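# Rest a block above the blue disc using sticks

## Task

Using the arm foot locations given in the scene frame (arm1 at x=+0.62, y=+0.00, z=+0.72 facing +180 degrees; arm2 at x=-0.31, y=+0.54, z=+0.72 facing -60 degrees; arm3 at x=-0.31, y=-0.54, z=+0.72 facing +60 degrees; angles counter-clockwise from +x), get the block resting above the blue disc painted on the table, its centre over the disc. When finished, neither the block nor any of the three sticks may touch the table, and every post must still stand close to its original spot. Any number of arms may help. The arrangement must hold up by itself, not be held by a robot, and every gripper must release and the arms move away at the end.

## Robot and tools

Setup: three identical i2rt Big YAM arms, arm1, arm2 and arm3, are fixed to the table top. Each has six revolute joints, a two-finger gripper and a wrist camera (arm1_cam_wrist, arm2_cam_wrist, arm3_cam_wrist). Two room cameras, cam_high and cam_low, belong to no arm. With joints 1 and 6 at zero and the hand level and pointing forward, the wrist camera rides above the hand looking toward the fingertips. The hand reaches roughly 1.0 m from the joint-1 axis.

Frame: one shared scene frame, origin on the floor, +z up. The 'hand' point lies between the fingertips; the hand's z axis runs along the fingers and the fingers close along its y axis. Foot positions (metres) and facings (degrees, counter-clockwise from +x): arm1 (+0.62, 0.00, +0.72) facing +180; arm2 (-0.31, +0.54, +0.72) facing -60; arm3 (-0.31, -0.54, +0.72) facing +60. True foot poses may differ slightly and are never printed.

execute_actions: argument 'actions' is a list holding one action or nothing. An action is an object keyed by arm name; each arm's entry has 'joints', an object of absolute joint targets by name, not offsets. Each arm is addressed separately, and any subset of joints may be listed. Names, units, ranges: joint1_rad -2.879 to 2.879 (base yaw, positive counter-clockwise seen from above, 0 points along the foot's facing); joint2_rad 0 to 3.141 (shoulder; 0 has the upper arm pointing back about level, increasing lifts it up then forward); joint3_rad 0 to 3.019 (elbow; 0 is folded, increasing opens); joint4_rad -1.692 to 1.57 (hand pitch, positive tips fingers up); joint5_rad -1.57 to 1.57 (sideways hand swing, positive toward the arm's right); joint6_rad -2.094 to 2.094 (hand roll, positive clockwise viewed from behind the hand); gripper_m 0 to 0.093 (fingertip gap in metres). Tolerances for counting a joint as arrived: 0.045, 0.14, 0.09, 0.055, 0.03, 0.035 rad for joints 1 to 6 and 0.003 m for the gripper. Listed motions begin together but finish independently, and joints move at different speeds, so the hand can sweep a wide curve. Out-of-range values or unknown keys reject the entire call and nothing moves. Optional 'cameras': a list drawn from arm1_cam_wrist, arm2_cam_wrist, arm3_cam_wrist, cam_high, cam_low, all; omitted, null or ['all'] gives every camera, [] gives none. An empty action list simply reports state and images. Example: {"arm1": {"joints": {"gripper_m": 0.05}}, "arm2": {"joints": {"joint1_rad": 0.3}}}.

wait: 'seconds' from 0 to 10; commands nothing new and returns state and images like an empty call.

zoom_image: 'camera' (one of the five names) and 'region' [x0, y0, x1, y1] in that camera's latest full image pixels, origin top-left, at most 504 by 504. Returns a closer look.

finished_scene: 'scene' is the current scene's number. It is final; the result reports success and gives the next task. The goal must already be met and stable. Replying with no tool call ends everything.

Reading results: joint_positions give actual joint values. joint_status tells how each commanded motion of the last accepted action ended. 'off_target' means it stopped short and may still be pushing. After 'contact_stop' or 'time_out' the joint usually holds where it stopped; a timed-out joint may keep a target no farther than 0.375, 0.375, 0.113, 0.225, 0.075, 0.3 rad (joints 1 to 6) from its position and will move on if freed. 'joint command not followed' (often with a 'cause:' line) means a self- and arm-to-arm collision check blocked that arm's joint targets; the gripper part still runs, blocked joints show 'not_followed', and the arm may keep retrying them. on_its_own lists joints doing things you did not command in this call; 'held at' is the held target, not the position. Joints you omit may still push toward earlier targets. To relieve pushing, send a joint its reported position. Tiny target changes may not move anything. A 'pictures' line names cameras in image order.

Cameras: calibration lines give K, distortion D, image size and T_world_to_cam (scene frame to camera, metres). Wrist camera poses come from reported joints, so they carry extra error; room cameras can be off by a couple of degrees and millimetres.

Cautions: arms keep pushing on contact and can push hard; sustained pushing or holding loads heats motors. A MOTOR HOT line appears from 85 °C; at 100 °C an OVER-TEMPERATURE FAULT drops that arm, with joints reading 'limit_stop_at_motor_heat' (resend targets). Never press two arms together; the collision check can react late and ignores fingers, gripper housings and wrist cameras. Avoid dropping, slamming, or knocking anything out of the work area. Loose objects may get brief pushes. The robot holds your last command while you think, and arms do not wait for each other. When done, open the grippers and retreat so nothing is supported by a robot.

Each tool is called after ">>>" as name(argument=value, ...) on one line, values as JSON.

## Session

>>> execute_actions(actions=[])

Scene clock: 0.00 s.
Motor temperatures (°C, as the motors report them): arm1=[18 19 16 19 19 17] | arm2=[21 17 18 18 21 18] | arm3=[17 20 18 18 20 19]
arm1.joint_positions: joint1_rad=-0.482 joint2_rad=+0.591 joint3_rad=+1.379 joint4_rad=-1.369 joint5_rad=+0.055 joint6_rad=+0.144 gripper_m=+0.094
arm1.joint_status: not commanded
arm1.hand: x=+0.4349 y=+0.1066 z=+1.3184 quat_wxyz=(-0.110, +0.829, -0.286, -0.468) (m; scene frame)
arm2.joint_positions: joint1_rad=-0.454 joint2_rad=+0.518 joint3_rad=+1.354 joint4_rad=-1.337 joint5_rad=+0.119 joint6_rad=+0.206 gripper_m=+0.094
arm2.joint_status: not commanded
arm2.hand: x=-0.3146 y=+0.3349 z=+1.2932 quat_wxyz=(-0.365, -0.672, -0.538, +0.354) (m; scene frame)
arm3.joint_positions: joint1_rad=+0.412 joint2_rad=+0.518 joint3_rad=+1.453 joint4_rad=-1.416 joint5_rad=-0.207 joint6_rad=+0.254 gripper_m=+0.094
arm3.joint_status: not commanded
arm3.hand: x=-0.3232 y=-0.3636 z=+1.3577 quat_wxyz=(-0.258, +0.534, -0.666, -0.453) (m; scene frame)
pictures: arm1_cam_wrist, arm2_cam_wrist, arm3_cam_wrist, cam_high, cam_low
Images, in order (width x height): arm1_cam_wrist 504x504, arm2_cam_wrist 504x504, arm3_cam_wrist 504x504, cam_high 672x504, cam_low 672x504.

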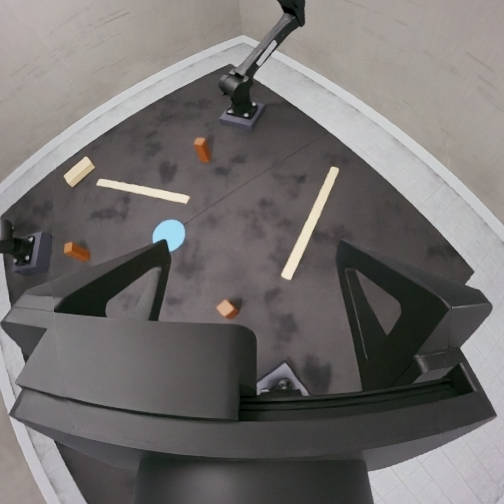

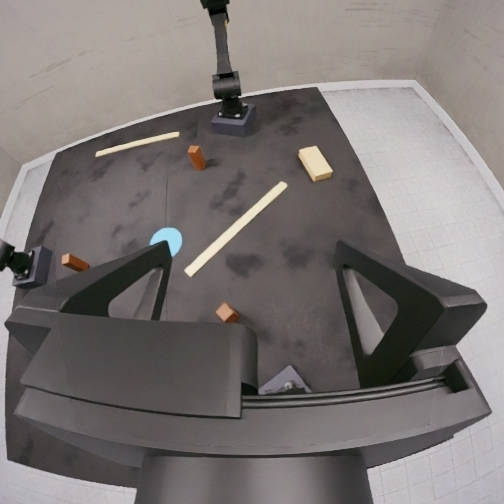

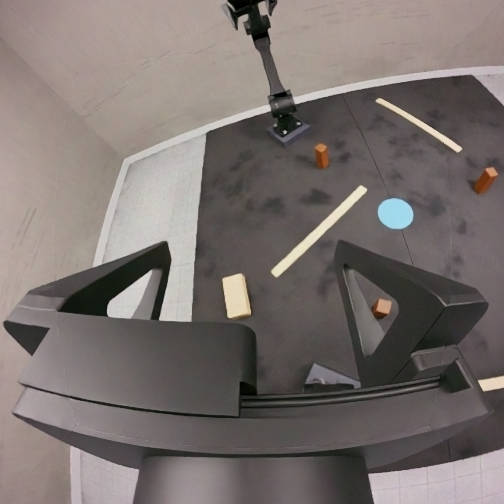

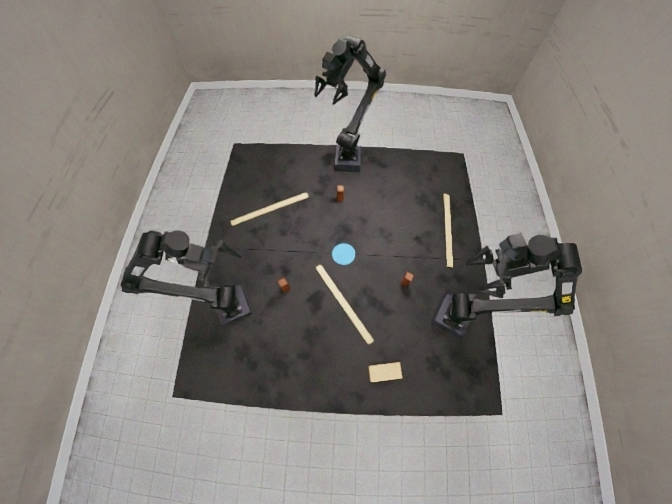

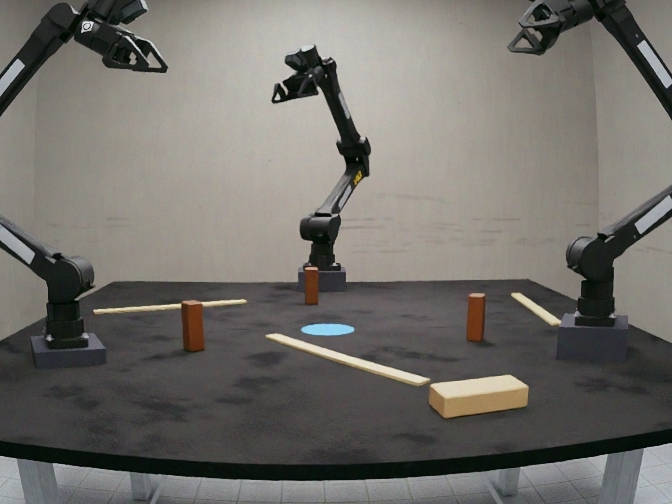

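>>> zoom_image(camera="cam_high", region=[210, 140, 490, 400])

>>> zoom_image(camera="cam_low", region=[80, 250, 580, 430])

>>> execute_actions(actions=[{"arm1":{"joints":{"joint1_rad":0,"joint2_rad":1.2,"joint3_rad":1.0,"joint4_rad":-1.37,"joint5_rad":0,"joint6_rad":0}},"arm2":{"joints":{"joint1_rad":0,"joint2_rad":1.0,"joint3_rad":0.7,"joint4_rad":-1.27,"joint5_rad":0,"joint6_rad":0}},"arm3":{"joints":{"joint1_rad":0,"joint2_rad":0.8,"joint3_rad":0.8,"joint4_rad":-1.57,"joint5_rad":0,"joint6_rad":0}}}])

Region (210, 140, 490, 400) of cam_high's 672x504 image, scaled by 1.800, with more detail than that image has; it fills the top 468 rows of this view, and the rest is white.

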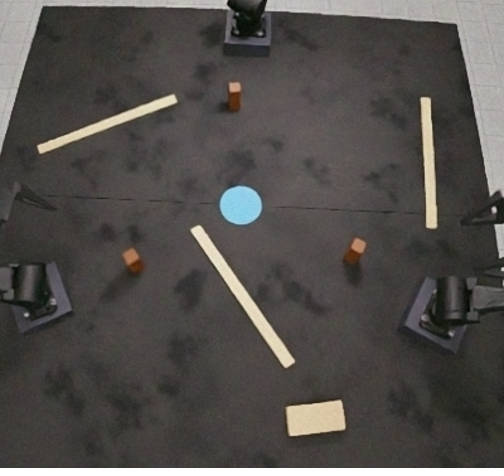

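Region (80, 250, 580, 430) of cam_low's 672x504 image, scaled by 1.008, with more detail than that image has; it fills the top 181 rows of this view, and the rest is white.

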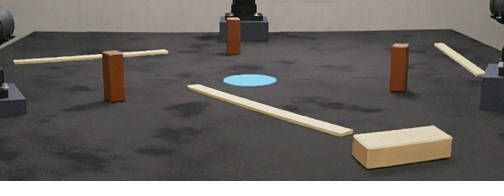

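Scene clock: 1.97 s.
Motor temperatures (°C, as the motors report them): arm1=[18 19 17 19 19 17] | arm2=[21 17 18 18 21 18] | arm3=[17 20 19 18 20 19]
arm1.joint_positions: joint1_rad=-0.002 joint2_rad=+1.202 joint3_rad=+0.987 joint4_rad=-1.369 joint5_rad=+0.002 joint6_rad=+0.014 gripper_m=+0.094
arm1.joint_status: all done
arm1.hand: x=+0.3027 y=+0.0031 z=+0.9654 quat_wxyz=(-0.007, +1.000, -0.014, +0.003) (m; scene frame)
arm2.joint_positions: joint1_rad=+0.000 joint2_rad=+1.005 joint3_rad=+0.705 joint4_rad=-1.266 joint5_rad=+0.001 joint6_rad=+0.008 gripper_m=+0.094
arm2.joint_status: all done
arm2.hand: x=-0.1926 y=+0.3232 z=+0.8767 quat_wxyz=(+0.006, -0.513, -0.858, +0.002) (m; scene frame)
arm3.joint_positions: joint1_rad=+0.004 joint2_rad=+0.804 joint3_rad=+0.798 joint4_rad=-1.557 joint5_rad=-0.003 joint6_rad=+0.013 gripper_m=+0.094
arm3.joint_status: all done
arm3.hand: x=-0.2172 y=-0.3667 z=+0.9864 quat_wxyz=(+0.005, +0.510, -0.860, -0.004) (m; scene frame)
pictures: arm1_cam_wrist, arm2_cam_wrist, arm3_cam_wrist, cam_high, cam_low
camera_calibration (this result's frames):
arm1_cam_wrist: T_world_to_cam=[[0.016108, 0.999805, 0.0114273, -0.0186843], [0.788997, -0.0197303, 0.61408, -0.828804], [0.614185, -0.000875516, -0.789161, 0.694286], [0, 0, 0, 1]] pos_world=[0.227805, 0.00293593, 1.05707]
arm2_cam_wrist: T_world_to_cam=[[-0.882227, -0.470808, 0.00402101, -0.0252885], [-0.379021, 0.715247, 0.587167, -0.812039], [-0.279319, 0.51649, -0.809456, 0.6152], [0, 0, 0, 1]] pos_world=[-0.158253, 0.251157, 0.974881]
arm3_cam_wrist: T_world_to_cam=[[0.876579, -0.481166, -0.00935783, 0.0252725], [-0.388122, -0.718303, 0.57741, -0.905755], [-0.284552, -0.502514, -0.8164, 0.679881], [0, 0, 0, 1]] pos_world=[-0.180235, -0.296796, 1.07828]
Images, in order (width x height): arm1_cam_wrist 504x504, arm2_cam_wrist 504x504, arm3_cam_wrist 504x504, cam_high 672x504, cam_low 672x504.

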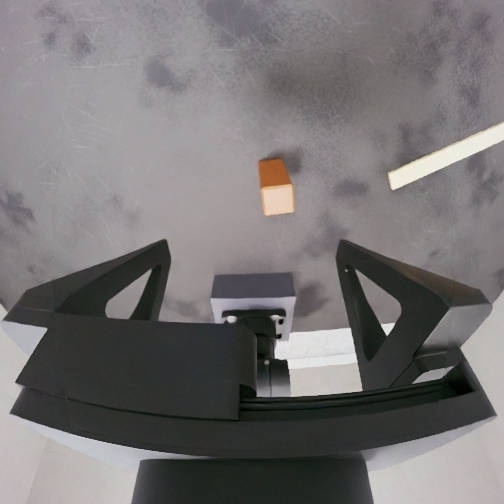

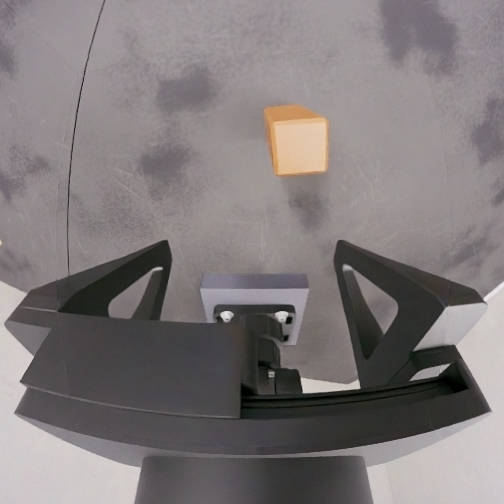

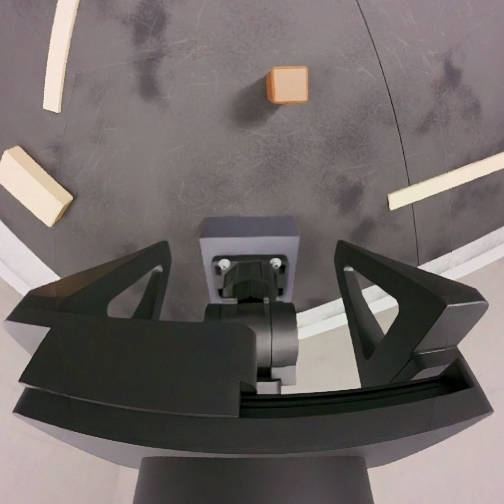

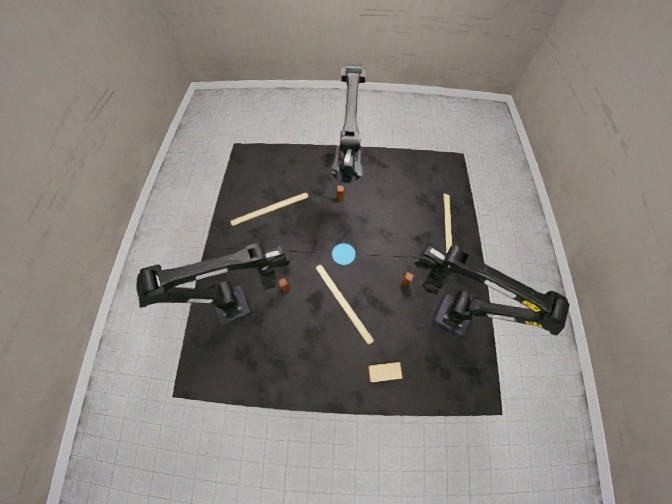

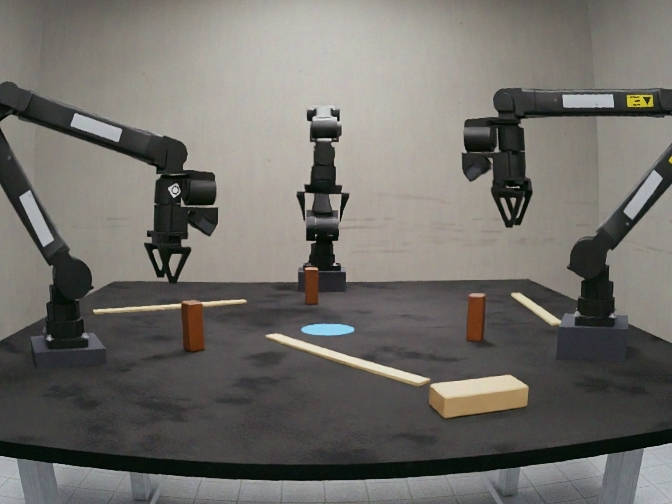

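>>> execute_actions(actions=[{"arm1":{"joints":{"joint2_rad":0.6}},"arm2":{"joints":{"joint3_rad":1.3}},"arm3":{"joints":{"joint4_rad":-0.7}}}], cameras=[])

Scene clock: 4.27 s.
Motor temperatures (°C, as the motors report them): arm1=[18 19 17 19 19 17] | arm2=[21 17 19 18 21 18] | arm3=[17 20 20 18 20 19]
arm1.joint_positions: joint1_rad=-0.002 joint2_rad=+0.596 joint3_rad=+0.987 joint4_rad=-1.369 joint5_rad=+0.002 joint6_rad=+0.014 gripper_m=+0.094
arm1.joint_status: all done
arm1.hand: x=+0.3853 y=+0.0001 z=+1.1247 quat_wxyz=(-0.007, +0.955, -0.012, -0.296) (m; scene frame)
arm2.joint_positions: joint1_rad=+0.000 joint2_rad=+0.996 joint3_rad=+1.253 joint4_rad=-1.268 joint5_rad=+0.001 joint6_rad=+0.008 gripper_m=+0.094
arm2.joint_status: all done
arm2.hand: x=-0.1267 y=+0.2066 z=+1.1210 quat_wxyz=(-0.231, -0.494, -0.827, +0.140) (m; scene frame)
arm3.joint_positions: joint1_rad=+0.004 joint2_rad=+0.804 joint3_rad=+0.798 joint4_rad=-0.728 joint5_rad=-0.003 joint6_rad=+0.012 gripper_m=+0.094
arm3.joint_status: all done
arm3.hand: x=-0.1312 y=-0.2066 z=+1.0654 quat_wxyz=(-0.340, +0.466, -0.789, -0.214) (m; scene frame)
pictures: none
No camera images: the call's "cameras" was empty. Leave "cameras" out to get every camera's image.

>>> execute_actions(actions=[{"arm1":{"joints":{"joint1_rad":-0.819,"joint2_rad":1.592,"joint3_rad":1.199,"joint4_rad":-1.178,"joint6_rad":0.278}},"arm2":{"joints":{"joint1_rad":-0.239,"joint2_rad":1.696,"joint3_rad":1.426,"joint4_rad":-1.301,"joint6_rad":1.218}},"arm3":{"joints":{"joint1_rad":-1.108,"joint2_rad":1.425,"joint3_rad":1.011,"joint4_rad":-1.157,"joint6_rad":0.01}}}], cameras=[])

>>> execute_actions(actions=[{"arm1":{"joints":{"joint2_rad":1.816,"joint3_rad":1.031,"joint4_rad":-0.786}},"arm2":{"joints":{"joint2_rad":1.867,"joint3_rad":1.229,"joint4_rad":-0.933}},"arm3":{"joints":{"joint2_rad":1.684,"joint3_rad":0.829,"joint4_rad":-0.716}}}])

Scene clock: 10.80 s.
Motor temperatures (°C, as the motors report them): arm1=[18 19 19 19 19 17] | arm2=[21 18 21 18 21 18] | arm3=[17 20 22 18 20 19]
arm1.joint_positions: joint1_rad=-0.825 joint2_rad=+1.587 joint3_rad=+1.173 joint4_rad=-1.190 joint5_rad=+0.000 joint6_rad=+0.264 gripper_m=+0.094
arm1.joint_status: all done
arm1.hand: x=+0.3278 y=+0.3237 z=+0.8968 quat_wxyz=(+0.002, +0.853, -0.523, +0.009) (m; scene frame)
arm2.joint_positions: joint1_rad=-0.246 joint2_rad=+1.705 joint3_rad=+1.406 joint4_rad=-1.294 joint5_rad=+0.000 joint6_rad=+1.209 gripper_m=+0.094
arm2.joint_status: all done
arm2.hand: x=-0.1826 y=+0.0527 z=+0.8848 quat_wxyz=(+0.017, -0.953, -0.303, +0.004) (m; scene frame)
arm3.joint_positions: joint1_rad=-1.109 joint2_rad=+1.444 joint3_rad=+0.983 joint4_rad=-1.141 joint5_rad=-0.001 joint6_rad=+0.012 gripper_m=+0.094
arm3.joint_status: all done
arm3.hand: x=+0.0668 y=-0.5484 z=+0.8803 quat_wxyz=(+0.023, -0.022, -1.000, +0.002) (m; scene frame)
pictures: none
No camera images: the call's "cameras" was empty. Leave "cameras" out to get every camera's image.

Scene clock: 11.93 s.
Motor temperatures (°C, as the motors report them): arm1=[18 19 19 19 19 17] | arm2=[21 18 21 18 21 18] | arm3=[17 20 22 18 20 19]
arm1.joint_positions: joint1_rad=-0.825 joint2_rad=+1.838 joint3_rad=+1.020 joint4_rad=-0.802 joint5_rad=+0.000 joint6_rad=+0.264 gripper_m=+0.094
arm1.joint_status: all done
arm1.hand: x=+0.3275 y=+0.3247 z=+0.7416 quat_wxyz=(+0.004, +0.852, -0.523, +0.017) (m; scene frame)
arm2.joint_positions: joint1_rad=-0.247 joint2_rad=+1.853 joint3_rad=+1.237 joint4_rad=-0.944 joint5_rad=-0.001 joint6_rad=+1.212 gripper_m=+0.094
arm2.joint_status: all done
arm2.hand: x=-0.1827 y=+0.0464 z=+0.7551 quat_wxyz=(+0.000, -0.953, -0.302, +0.005) (m; scene frame)
arm3.joint_positions: joint1_rad=-1.110 joint2_rad=+1.703 joint3_rad=+0.812 joint4_rad=-0.733 joint5_rad=-0.003 joint6_rad=+0.008 gripper_m=+0.094
arm3.joint_status: all done
arm3.hand: x=+0.0553 y=-0.5487 z=+0.7357 quat_wxyz=(+0.033, -0.020, -0.999, +0.001) (m; scene frame)
pictures: arm1_cam_wrist, arm2_cam_wrist, arm3_cam_wrist, cam_high, cam_low
camera_calibration (this result's frames):
arm1_cam_wrist: T_world_to_cam=[[0.885298, 0.464942, 0.00880684, -0.447017], [0.353761, -0.685649, 0.63619, -0.362262], [0.30183, -0.560102, -0.771482, 0.773489], [0, 0, 0, 1]] pos_world=[0.290435, 0.392685, 0.831137]
arm2_cam_wrist: T_world_to_cam=[[-0.573434, 0.819251, -0.000954327, -0.14611], [0.670593, 0.47005, 0.573897, -0.325688], [0.470614, 0.328452, -0.818927, 0.815367], [0, 0, 0, 1]] pos_world=[-0.249103, 0.00498152, 0.854498]
arm3_cam_wrist: T_world_to_cam=[[-0.0404086, -0.999164, 0.00615719, -0.548491], [-0.777695, 0.0353197, 0.627649, -0.387888], [-0.627342, 0.020574, -0.778472, 0.739359], [0, 0, 0, 1]] pos_world=[0.140009, -0.549544, 0.822405]
Images, in order (width x height): arm1_cam_wrist 504x504, arm2_cam_wrist 504x504, arm3_cam_wrist 504x504, cam_high 672x504, cam_low 672x504.

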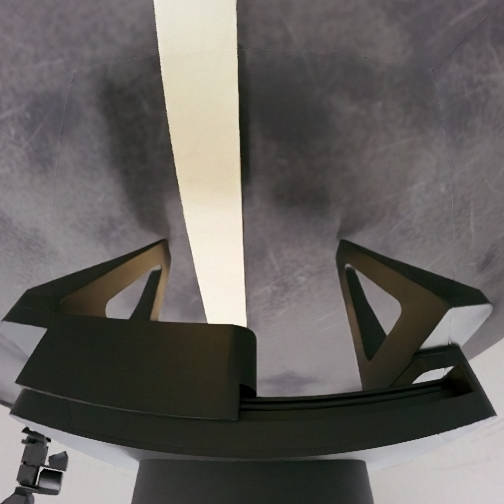

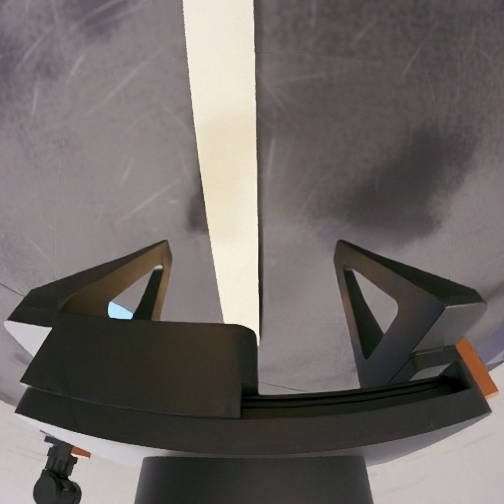

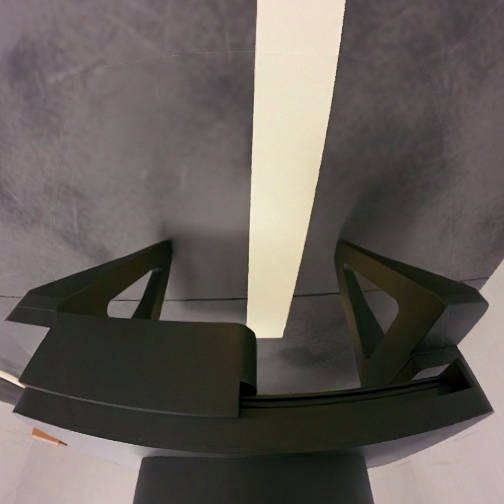

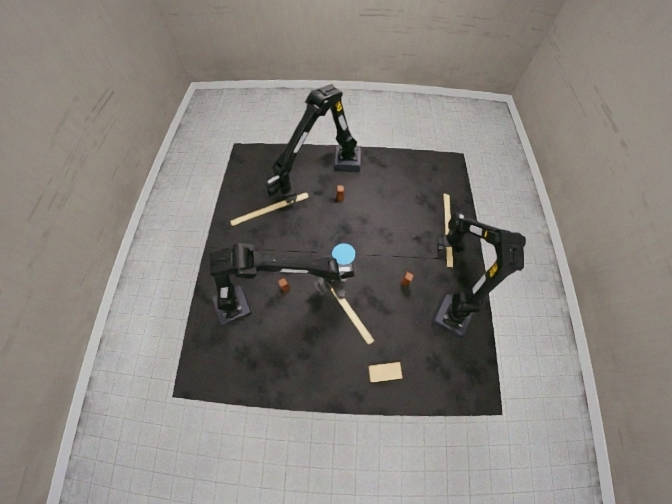

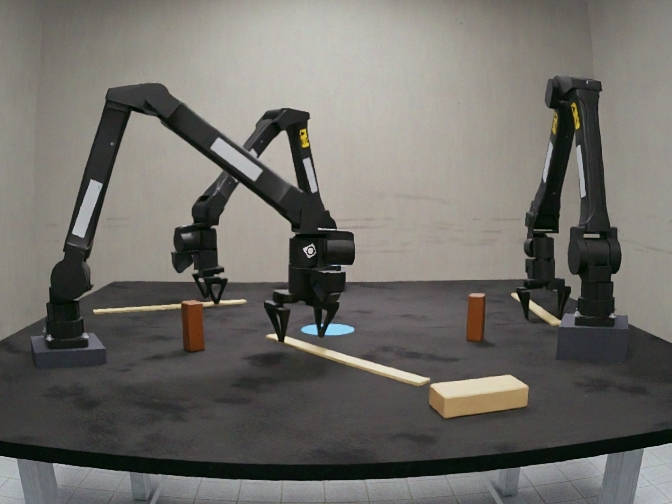

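>>> execute_actions(actions=[{"arm1":{"joints":{"joint1_rad":-0.79,"joint2_rad":1.876,"joint4_rad":-0.715}},"arm2":{"joints":{"joint2_rad":1.915,"joint4_rad":-0.893}},"arm3":{"joints":{"joint1_rad":-1.14,"joint2_rad":1.755,"joint3_rad":0.85,"joint4_rad":-0.666}}}], cameras=["cam_low"])

Scene clock: 13.23 s.
Motor temperatures (°C, as the motors report them): arm1=[18 19 19 19 19 17] | arm2=[21 18 21 18 21 18] | arm3=[17 20 22 18 20 19]
arm1.joint_positions: joint1_rad=-0.799 joint2_rad=+1.854 joint3_rad=+1.020 joint4_rad=-0.732 joint5_rad=-0.001 joint6_rad=+0.265 gripper_m=+0.094
arm1.joint_status: all done
arm1.hand: x=+0.3091 y=+0.3275 z=+0.7346 quat_wxyz=(-0.004, +0.859, -0.512, -0.009) (m; scene frame)
arm2.joint_positions: joint1_rad=-0.247 joint2_rad=+1.892 joint3_rad=+1.236 joint4_rad=-0.900 joint5_rad=-0.001 joint6_rad=+1.214 gripper_m=+0.094
arm2.joint_status: all done
arm2.hand: x=-0.1814 y=+0.0411 z=+0.7362 quat_wxyz=(-0.002, -0.954, -0.301, +0.005) (m; scene frame)
arm3.joint_positions: joint1_rad=-1.128 joint2_rad=+1.713 joint3_rad=+0.823 joint4_rad=-0.700 joint5_rad=-0.008 joint6_rad=+0.008 gripper_m=+0.094
arm3.joint_status: all done
arm3.hand: x=+0.0674 y=-0.5550 z=+0.7343 quat_wxyz=(+0.016, -0.029, -0.999, -0.002) (m; scene frame)
pictures: cam_low
Images, in order (width x height): cam_low 672x504.

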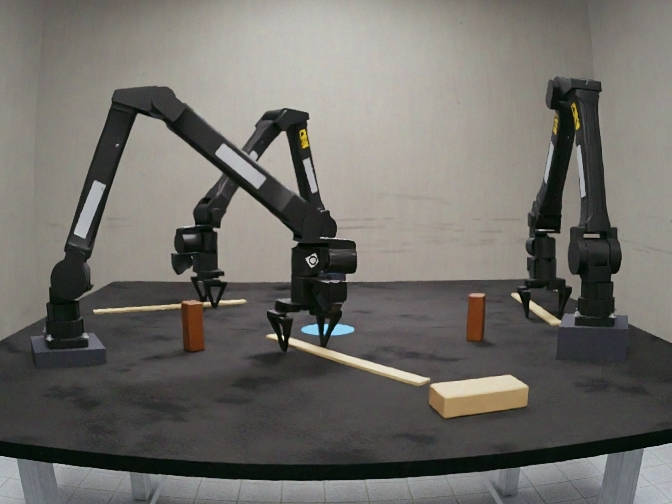

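>>> execute_actions(actions=[{"arm1":{"joints":{"joint2_rad":1.9}},"arm2":{"joints":{"joint2_rad":1.935}},"arm3":{"joints":{"joint2_rad":1.78}}}], cameras=[])

>>> execute_actions(actions=[], cameras=[])

Scene clock: 13.97 s.
Motor temperatures (°C, as the motors report them): arm1=[18 19 19 19 19 17] | arm2=[21 18 21 18 21 18] | arm3=[17 20 22 18 20 19]
arm1.joint_positions: joint1_rad=-0.799 joint2_rad=+1.855 joint3_rad=+1.020 joint4_rad=-0.732 joint5_rad=-0.001 joint6_rad=+0.265 gripper_m=+0.094
arm1.joint_status: all done
arm1.hand: x=+0.3092 y=+0.3274 z=+0.7343 quat_wxyz=(-0.004, +0.859, -0.512, -0.008) (m; scene frame)
arm2.joint_positions: joint1_rad=-0.247 joint2_rad=+1.893 joint3_rad=+1.236 joint4_rad=-0.900 joint5_rad=-0.001 joint6_rad=+1.214 gripper_m=+0.094
arm2.joint_status: all done
arm2.hand: x=-0.1815 y=+0.0413 z=+0.7357 quat_wxyz=(-0.002, -0.954, -0.301, +0.005) (m; scene frame)
arm3.joint_positions: joint1_rad=-1.129 joint2_rad=+1.715 joint3_rad=+0.825 joint4_rad=-0.700 joint5_rad=-0.011 joint6_rad=-0.001 gripper_m=+0.094
arm3.joint_status: all done
arm3.hand: x=+0.0678 y=-0.5552 z=+0.7339 quat_wxyz=(+0.017, -0.025, -1.000, -0.003) (m; scene frame)
pictures: none
No camera images: the call's "cameras" was empty. Leave "cameras" out to get every camera's image.

Scene clock: 13.97 s.
Motor temperatures (°C, as the motors report them): arm1=[18 19 19 19 19 17] | arm2=[21 18 21 18 21 18] | arm3=[17 20 22 18 20 19]
arm1.joint_positions: joint1_rad=-0.799 joint2_rad=+1.855 joint3_rad=+1.020 joint4_rad=-0.732 joint5_rad=-0.001 joint6_rad=+0.265 gripper_m=+0.094
arm1.joint_status: all done
arm1.hand: x=+0.3092 y=+0.3274 z=+0.7343 quat_wxyz=(-0.004, +0.859, -0.512, -0.008) (m; scene frame)
arm2.joint_positions: joint1_rad=-0.247 joint2_rad=+1.893 joint3_rad=+1.236 joint4_rad=-0.900 joint5_rad=-0.001 joint6_rad=+1.214 gripper_m=+0.094
arm2.joint_status: all done
arm2.hand: x=-0.1815 y=+0.0413 z=+0.7357 quat_wxyz=(-0.002, -0.954, -0.301, +0.005) (m; scene frame)
arm3.joint_positions: joint1_rad=-1.129 joint2_rad=+1.715 joint3_rad=+0.825 joint4_rad=-0.700 joint5_rad=-0.011 joint6_rad=-0.001 gripper_m=+0.094
arm3.joint_status: all done
arm3.hand: x=+0.0678 y=-0.5552 z=+0.7339 quat_wxyz=(+0.017, -0.025, -1.000, -0.003) (m; scene frame)
pictures: none
No camera images: the call's "cameras" was empty. Leave "cameras" out to get every camera's image.

>>> execute_actions(actions=[{"arm1":{"joints":{"joint2_rad":1.855,"gripper_m":0.01}},"arm2":{"joints":{"joint2_rad":1.893,"gripper_m":0.01}},"arm3":{"joints":{"joint2_rad":1.715,"joint3_rad":0.83,"gripper_m":0.01}}}], cameras=[])

>>> execute_actions(actions=[{"arm1":{"joints":{"joint2_rad":1.592,"joint3_rad":1.22,"joint4_rad":-1.178}},"arm2":{"joints":{"joint2_rad":1.68,"joint3_rad":1.44,"joint4_rad":-1.301}},"arm3":{"joints":{"joint2_rad":1.41,"joint3_rad":1.03,"joint4_rad":-1.157}}}])

Scene clock: 15.03 s.
Motor temperatures (°C, as the motors report them): arm1=[18 19 19 19 19 17] | arm2=[21 18 21 18 21 18] | arm3=[17 20 22 18 20 19]
arm1.joint_positions: joint1_rad=-0.797 joint2_rad=+1.855 joint3_rad=+1.020 joint4_rad=-0.729 joint5_rad=-0.003 joint6_rad=+0.265 gripper_m=+0.027
arm1.joint_status: gripper_m off_target (ended at +0.027, target +0.010); the others done
arm1.hand: x=+0.3082 y=+0.3272 z=+0.7341 quat_wxyz=(-0.003, +0.859, -0.512, -0.010) (m; scene frame)
arm2.joint_positions: joint1_rad=-0.247 joint2_rad=+1.893 joint3_rad=+1.236 joint4_rad=-0.898 joint5_rad=+0.000 joint6_rad=+1.215 gripper_m=+0.027
arm2.joint_status: gripper_m off_target (ended at +0.027, target +0.010); the others done
arm2.hand: x=-0.1812 y=+0.0407 z=+0.7357 quat_wxyz=(-0.003, -0.954, -0.300, +0.005) (m; scene frame)
arm3.joint_positions: joint1_rad=-1.130 joint2_rad=+1.714 joint3_rad=+0.825 joint4_rad=-0.683 joint5_rad=-0.005 joint6_rad=-0.001 gripper_m=+0.027
arm3.joint_status: gripper_m off_target (ended at +0.027, target +0.010); the others done
arm3.hand: x=+0.0721 y=-0.5569 z=+0.7342 quat_wxyz=(+0.008, -0.026, -1.000, +0.000) (m; scene frame)
pictures: none
No camera images: the call's "cameras" was empty. Leave "cameras" out to get every camera's image.

Scene clock: 16.33 s.
Motor temperatures (°C, as the motors report them): arm1=[18 19 19 19 19 17] | arm2=[21 18 21 18 21 18] | arm3=[17 20 22 18 20 19]
arm1.joint_positions: joint1_rad=-0.797 joint2_rad=+1.583 joint3_rad=+1.194 joint4_rad=-1.164 joint5_rad=-0.003 joint6_rad=+0.265 gripper_m=+0.027
arm1.joint_status: all done
arm1.hand: x=+0.3089 y=+0.3257 z=+0.9060 quat_wxyz=(-0.004, +0.859, -0.512, -0.015) (m; scene frame)
arm2.joint_positions: joint1_rad=-0.247 joint2_rad=+1.679 joint3_rad=+1.423 joint4_rad=-1.291 joint5_rad=+0.000 joint6_rad=+1.215 gripper_m=+0.027
arm2.joint_status: all done
arm2.hand: x=-0.1809 y=+0.0465 z=+0.9035 quat_wxyz=(-0.006, -0.954, -0.301, +0.005) (m; scene frame)
arm3.joint_positions: joint1_rad=-1.130 joint2_rad=+1.410 joint3_rad=+1.011 joint4_rad=-1.143 joint5_rad=-0.004 joint6_rad=-0.001 gripper_m=+0.027
arm3.joint_status: all done
arm3.hand: x=+0.0784 y=-0.5564 z=+0.9021 quat_wxyz=(-0.007, -0.026, -1.000, +0.001) (m; scene frame)
pictures: arm1_cam_wrist, arm2_cam_wrist, arm3_cam_wrist, cam_high, cam_low
camera_calibration (this result's frames):
arm1_cam_wrist: T_world_to_cam=[[0.873016, 0.487594, -0.00975538, -0.419297], [0.400393, -0.705179, 0.585156, -0.421415], [0.278439, -0.514757, -0.810862, 0.934673], [0, 0, 0, 1]] pos_world=[0.274535, 0.388403, 1.00039]
arm2_cam_wrist: T_world_to_cam=[[-0.571337, 0.820603, -0.0135994, -0.133267], [0.670217, 0.476068, 0.569359, -0.408401], [0.473692, 0.316181, -0.821977, 0.93993], [0, 0, 0, 1]] pos_world=[-0.24766, 0.0065972, 1.00332]
arm3_cam_wrist: T_world_to_cam=[[-0.0522448, -0.998621, 0.00509253, -0.554073], [-0.825848, 0.0460718, 0.562007, -0.405131], [-0.561467, 0.0251563, -0.827117, 0.924868], [0, 0, 0, 1]] pos_world=[0.155759, -0.55791, 0.995481]
Images, in order (width x height): arm1_cam_wrist 504x504, arm2_cam_wrist 504x504, arm3_cam_wrist 504x504, cam_high 672x504, cam_low 672x504.

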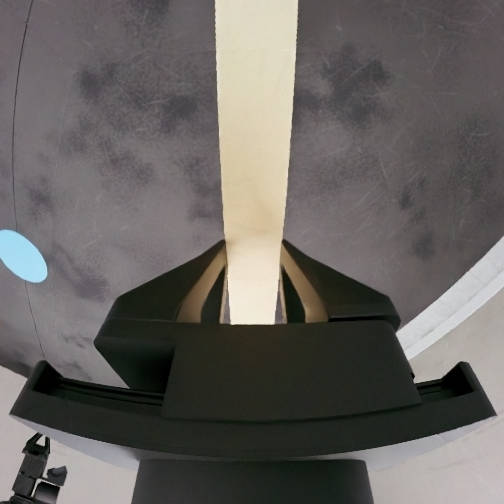

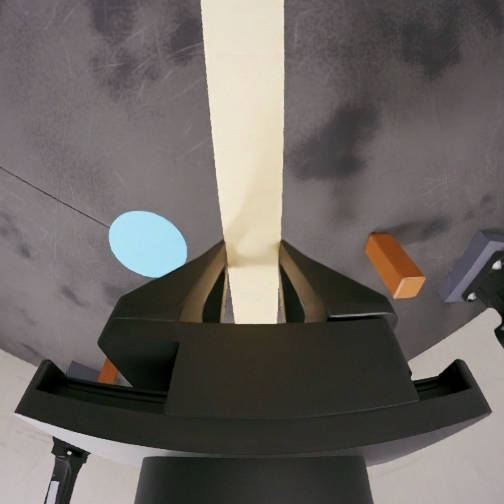

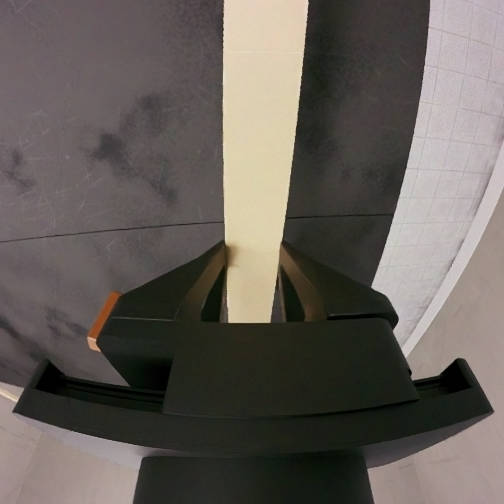

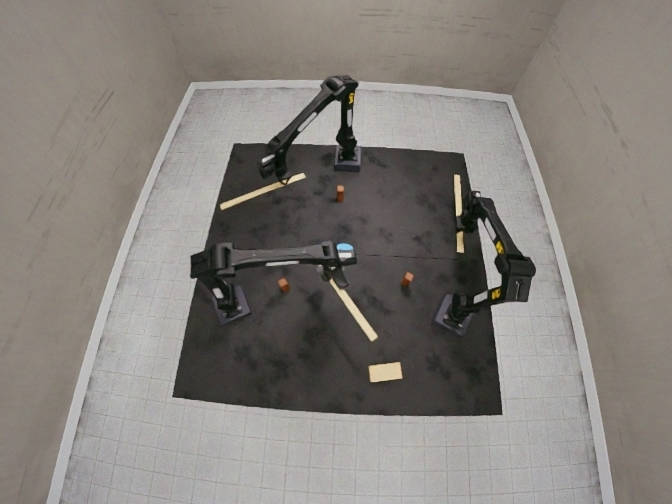

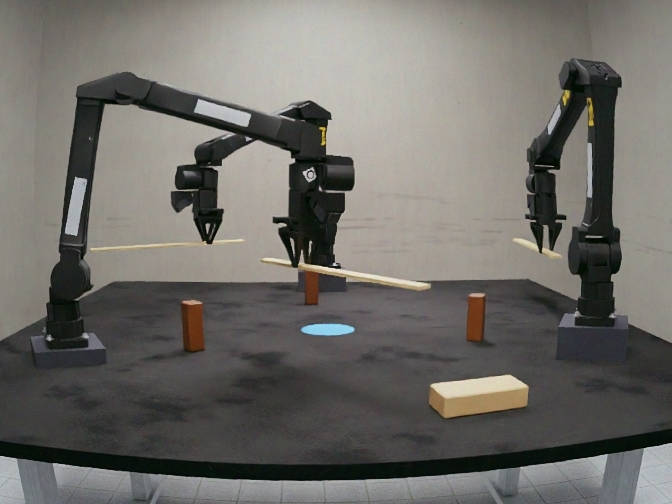

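>>> execute_actions(actions=[{"arm1":{"joints":{"joint2_rad":1.071,"joint3_rad":0.72,"joint4_rad":-1.053}},"arm2":{"joints":{"joint2_rad":1.036,"joint3_rad":0.79,"joint4_rad":-1.16}},"arm3":{"joints":{"joint2_rad":1.071,"joint3_rad":0.72,"joint4_rad":-1.053}}}], cameras=[])

>>> execute_actions(actions=[{"arm1":{"joints":{"joint1_rad":-0.09,"joint6_rad":-0.09}},"arm2":{"joints":{"joint1_rad":-0.09,"joint6_rad":-0.09}},"arm3":{"joints":{"joint1_rad":-0.11,"joint6_rad":-0.1}}}])

Scene clock: 18.37 s.
Motor temperatures (°C, as the motors report them): arm1=[18 19 19 19 19 17] | arm2=[21 18 22 18 21 18] | arm3=[17 20 22 18 20 19]
arm1.joint_positions: joint1_rad=-0.797 joint2_rad=+1.081 joint3_rad=+0.723 joint4_rad=-1.071 joint5_rad=-0.003 joint6_rad=+0.265 gripper_m=+0.027
arm1.joint_status: all done
arm1.hand: x=+0.4165 y=+0.2129 z=+0.9055 quat_wxyz=(-0.021, +0.857, -0.510, -0.075) (m; scene frame)
arm2.joint_positions: joint1_rad=-0.247 joint2_rad=+1.040 joint3_rad=+0.790 joint4_rad=-1.168 joint5_rad=+0.000 joint6_rad=+1.215 gripper_m=+0.027
arm2.joint_status: all done
arm2.hand: x=-0.2338 y=+0.2493 z=+0.9027 quat_wxyz=(-0.071, -0.951, -0.300, +0.008) (m; scene frame)
arm3.joint_positions: joint1_rad=-1.130 joint2_rad=+1.071 joint3_rad=+0.715 joint4_rad=-1.074 joint5_rad=-0.004 joint6_rad=-0.001 gripper_m=+0.027
arm3.joint_status: all done
arm3.hand: x=-0.0162 y=-0.5515 z=+0.9012 quat_wxyz=(-0.063, -0.025, -0.998, +0.003) (m; scene frame)
pictures: none
No camera images: the call's "cameras" was empty. Leave "cameras" out to get every camera's image.

Scene clock: 20.40 s.
Motor temperatures (°C, as the motors report them): arm1=[18 19 20 19 19 17] | arm2=[21 18 22 18 21 18] | arm3=[17 20 22 18 20 19]
arm1.joint_positions: joint1_rad=-0.096 joint2_rad=+1.081 joint3_rad=+0.723 joint4_rad=-1.071 joint5_rad=-0.001 joint6_rad=-0.076 gripper_m=+0.027
arm1.joint_status: all done
arm1.hand: x=+0.3265 y=+0.0306 z=+0.9040 quat_wxyz=(-0.012, +0.997, -0.016, -0.074) (m; scene frame)
arm2.joint_positions: joint1_rad=-0.088 joint2_rad=+1.040 joint3_rad=+0.790 joint4_rad=-1.168 joint5_rad=-0.001 joint6_rad=-0.081 gripper_m=+0.027
arm2.joint_status: all done
arm2.hand: x=-0.1895 y=+0.2646 z=+0.9022 quat_wxyz=(-0.055, -0.511, -0.857, +0.044) (m; scene frame)
arm3.joint_positions: joint1_rad=-0.113 joint2_rad=+1.071 joint3_rad=+0.715 joint4_rad=-1.071 joint5_rad=-0.001 joint6_rad=-0.090 gripper_m=+0.027
arm3.joint_status: all done
arm3.hand: x=-0.1410 y=-0.2955 z=+0.9018 quat_wxyz=(-0.058, +0.502, -0.862, -0.032) (m; scene frame)
pictures: arm1_cam_wrist, arm2_cam_wrist, arm3_cam_wrist, cam_high, cam_low
camera_calibration (this result's frames):
arm1_cam_wrist: T_world_to_cam=[[0.0200068, 0.999584, 0.0207905, -0.0555922], [0.873924, -0.0275851, 0.485279, -0.720369], [0.485651, 0.00846044, -0.874112, 0.749752], [0, 0, 0, 1]] pos_world=[0.266542, 0.0293544, 1.0061]
arm2_cam_wrist: T_world_to_cam=[[-0.881235, -0.472466, 0.0141772, -0.0587705], [-0.413352, 0.78483, 0.461716, -0.695646], [-0.229272, 0.40102, -0.886914, 0.776909], [0, 0, 0, 1]] pos_world=[-0.161214, 0.206641, 1.01108]
arm3_cam_wrist: T_world_to_cam=[[0.868803, -0.495126, 0.00557401, -0.0267499], [-0.4415, -0.769509, 0.461447, -0.694296], [-0.224185, -0.403367, -0.88715, 0.769912], [0, 0, 0, 1]] pos_world=[-0.110688, -0.236954, 1.00356]
Images, in order (width x height): arm1_cam_wrist 504x504, arm2_cam_wrist 504x504, arm3_cam_wrist 504x504, cam_high 672x504, cam_low 672x504.

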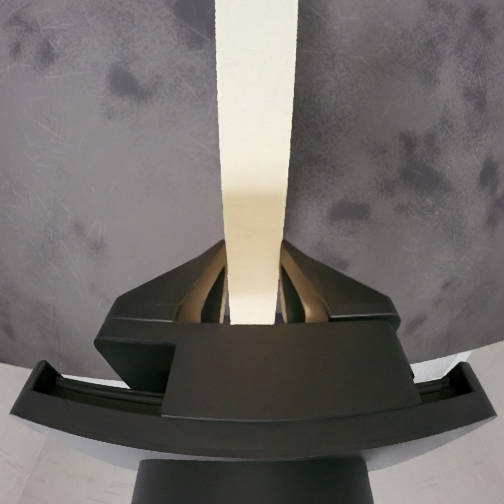

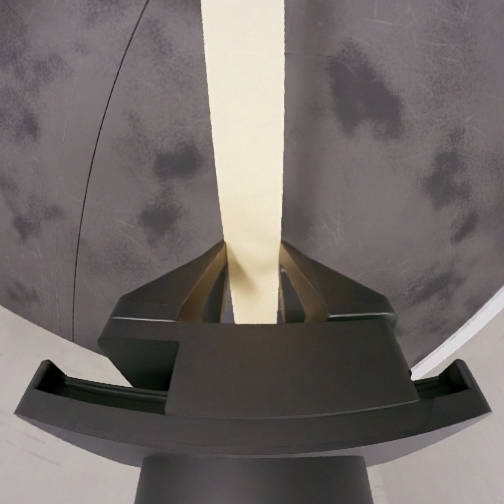

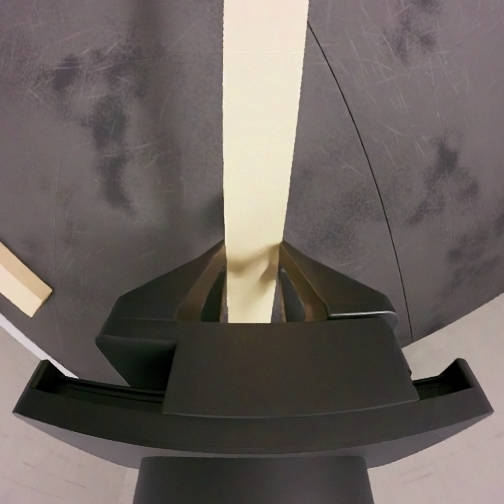

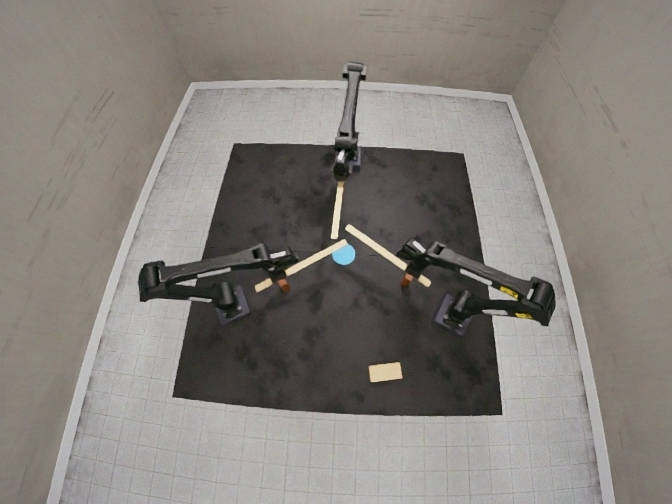

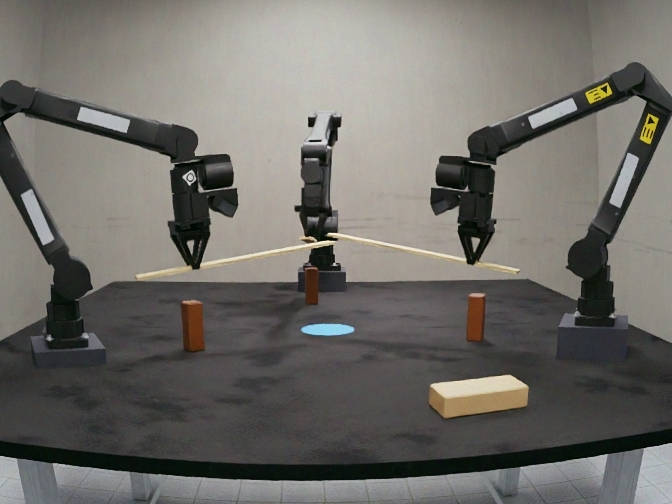

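>>> execute_actions(actions=[{"arm1":{"joints":{"joint2_rad":1.302,"joint3_rad":0.905,"joint4_rad":-0.99}},"arm2":{"joints":{"joint2_rad":1.305,"joint3_rad":1.0,"joint4_rad":-1.085}},"arm3":{"joints":{"joint2_rad":1.272,"joint3_rad":0.88,"joint4_rad":-0.99}}}], cameras=["cam_high","cam_low"])

>>> zoom_image(camera="cam_high", region=[250, 150, 450, 310])

>>> zoom_image(camera="cam_low", region=[130, 200, 530, 360])

Scene clock: 22.03 s.
Motor temperatures (°C, as the motors report them): arm1=[18 19 20 19 19 17] | arm2=[21 18 22 18 21 18] | arm3=[17 20 23 18 20 19]
arm1.joint_positions: joint1_rad=-0.096 joint2_rad=+1.301 joint3_rad=+0.845 joint4_rad=-1.004 joint5_rad=-0.001 joint6_rad=-0.076 gripper_m=+0.027
arm1.joint_status: all done
arm1.hand: x=+0.2665 y=+0.0373 z=+0.8861 quat_wxyz=(-0.010, +0.998, -0.015, -0.059) (m; scene frame)
arm2.joint_positions: joint1_rad=-0.088 joint2_rad=+1.309 joint3_rad=+0.954 joint4_rad=-1.091 joint5_rad=-0.001 joint6_rad=-0.082 gripper_m=+0.027
arm2.joint_status: all done
arm2.hand: x=-0.1567 y=+0.1894 z=+0.8844 quat_wxyz=(-0.044, -0.511, -0.858, +0.036) (m; scene frame)
arm3.joint_positions: joint1_rad=-0.113 joint2_rad=+1.280 joint3_rad=+0.830 joint4_rad=-1.004 joint5_rad=-0.001 joint6_rad=-0.090 gripper_m=+0.027
arm3.joint_status: all done
arm3.hand: x=-0.1086 y=-0.2485 z=+0.8846 quat_wxyz=(-0.045, +0.502, -0.863, -0.026) (m; scene frame)
pictures: cam_high, cam_low
Images, in order (width x height): cam_high 672x504, cam_low 672x504.

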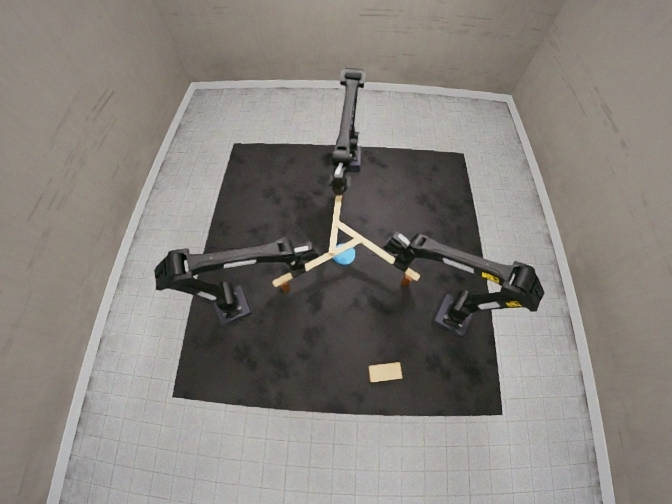

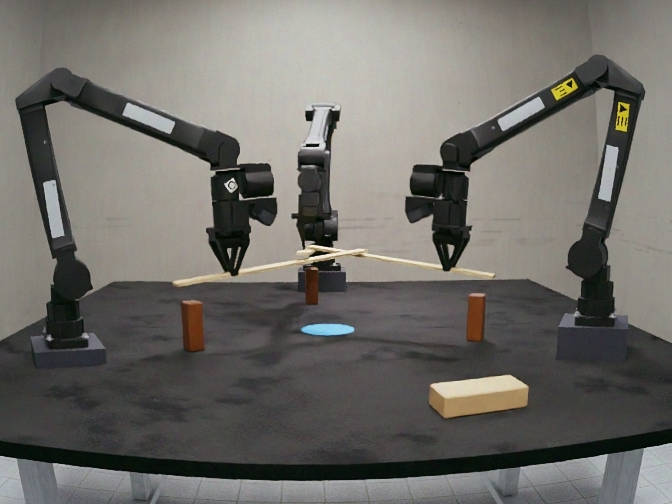

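Region (250, 150, 450, 310) of cam_high's 672x504 image, scaled by 2.520, with more detail than that image has; it fills the top 403 rows of this view, and the rest is white.

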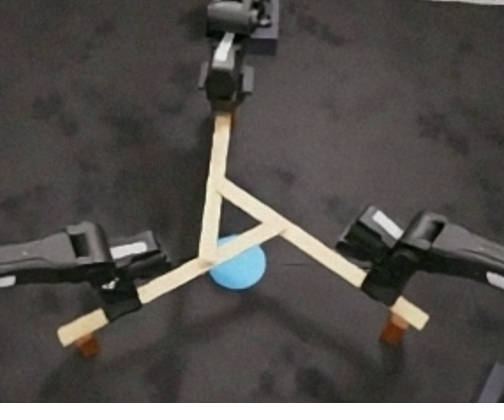

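Region (130, 200, 530, 360) of cam_low's 672x504 image, scaled by 1.260, with more detail than that image has; it fills the top 202 rows of this view, and the rest is white.

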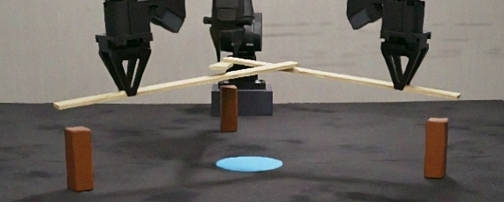

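>>> execute_actions(actions=[{"arm1":{"joints":{"joint2_rad":1.40,"joint4_rad":-0.895}},"arm2":{"joints":{"joint2_rad":1.40,"joint4_rad":-1.01}},"arm3":{"joints":{"joint2_rad":1.375,"joint4_rad":-0.905}}}], cameras=["cam_high","cam_low"])

>>> zoom_image(camera="cam_high", region=[250, 150, 450, 310])

>>> zoom_image(camera="cam_low", region=[130, 200, 530, 360])

Scene clock: 23.37 s.
Motor temperatures (°C, as the motors report them): arm1=[18 19 20 19 19 17] | arm2=[21 18 22 18 21 18] | arm3=[17 20 23 18 20 19]
arm1.joint_positions: joint1_rad=-0.096 joint2_rad=+1.403 joint3_rad=+0.845 joint4_rad=-0.916 joint5_rad=-0.001 joint6_rad=-0.076 gripper_m=+0.027
arm1.joint_status: all done
arm1.hand: x=+0.2495 y=+0.0395 z=+0.8534 quat_wxyz=(-0.010, +0.998, -0.015, -0.052) (m; scene frame)
arm2.joint_positions: joint1_rad=-0.088 joint2_rad=+1.406 joint3_rad=+0.954 joint4_rad=-1.022 joint5_rad=-0.001 joint6_rad=-0.082 gripper_m=+0.027
arm2.joint_status: all done
arm2.hand: x=-0.1507 y=+0.1751 z=+0.8507 quat_wxyz=(-0.032, -0.511, -0.858, +0.028) (m; scene frame)
arm3.joint_positions: joint1_rad=-0.113 joint2_rad=+1.388 joint3_rad=+0.830 joint4_rad=-0.927 joint5_rad=-0.001 joint6_rad=-0.090 gripper_m=+0.027
arm3.joint_status: all done
arm3.hand: x=-0.1010 y=-0.2370 z=+0.8500 quat_wxyz=(-0.032, +0.503, -0.864, -0.020) (m; scene frame)
pictures: cam_high, cam_low
Images, in order (width x height): cam_high 672x504, cam_low 672x504.

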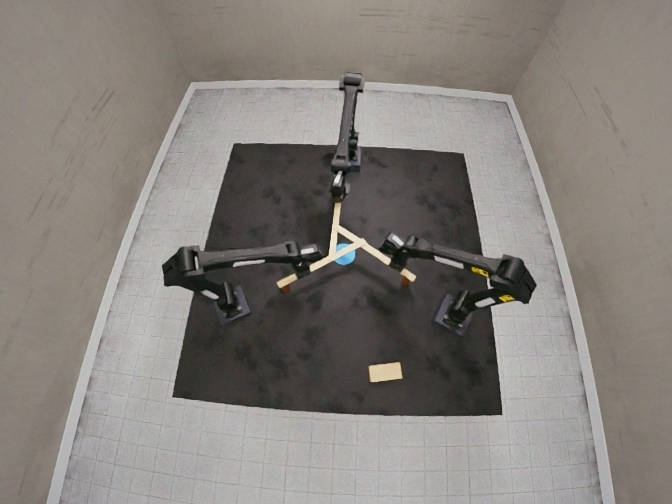

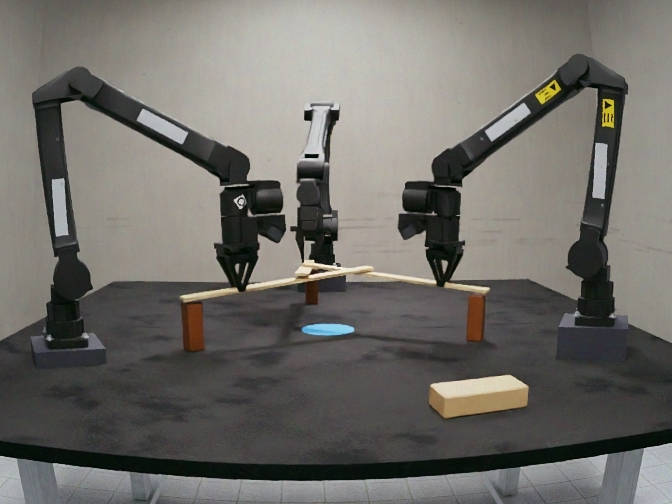

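Region (250, 150, 450, 310) of cam_high's 672x504 image, scaled by 2.520, with more detail than that image has; it fills the top 403 rows of this view, and the rest is white.

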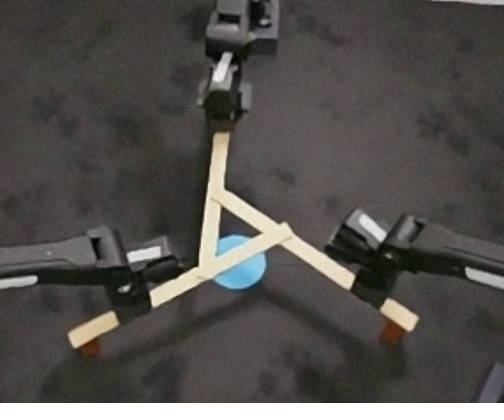

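Region (130, 200, 530, 360) of cam_low's 672x504 image, scaled by 1.260, with more detail than that image has; it fills the top 202 rows of this view, and the rest is white.

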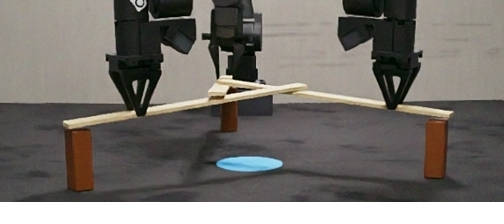

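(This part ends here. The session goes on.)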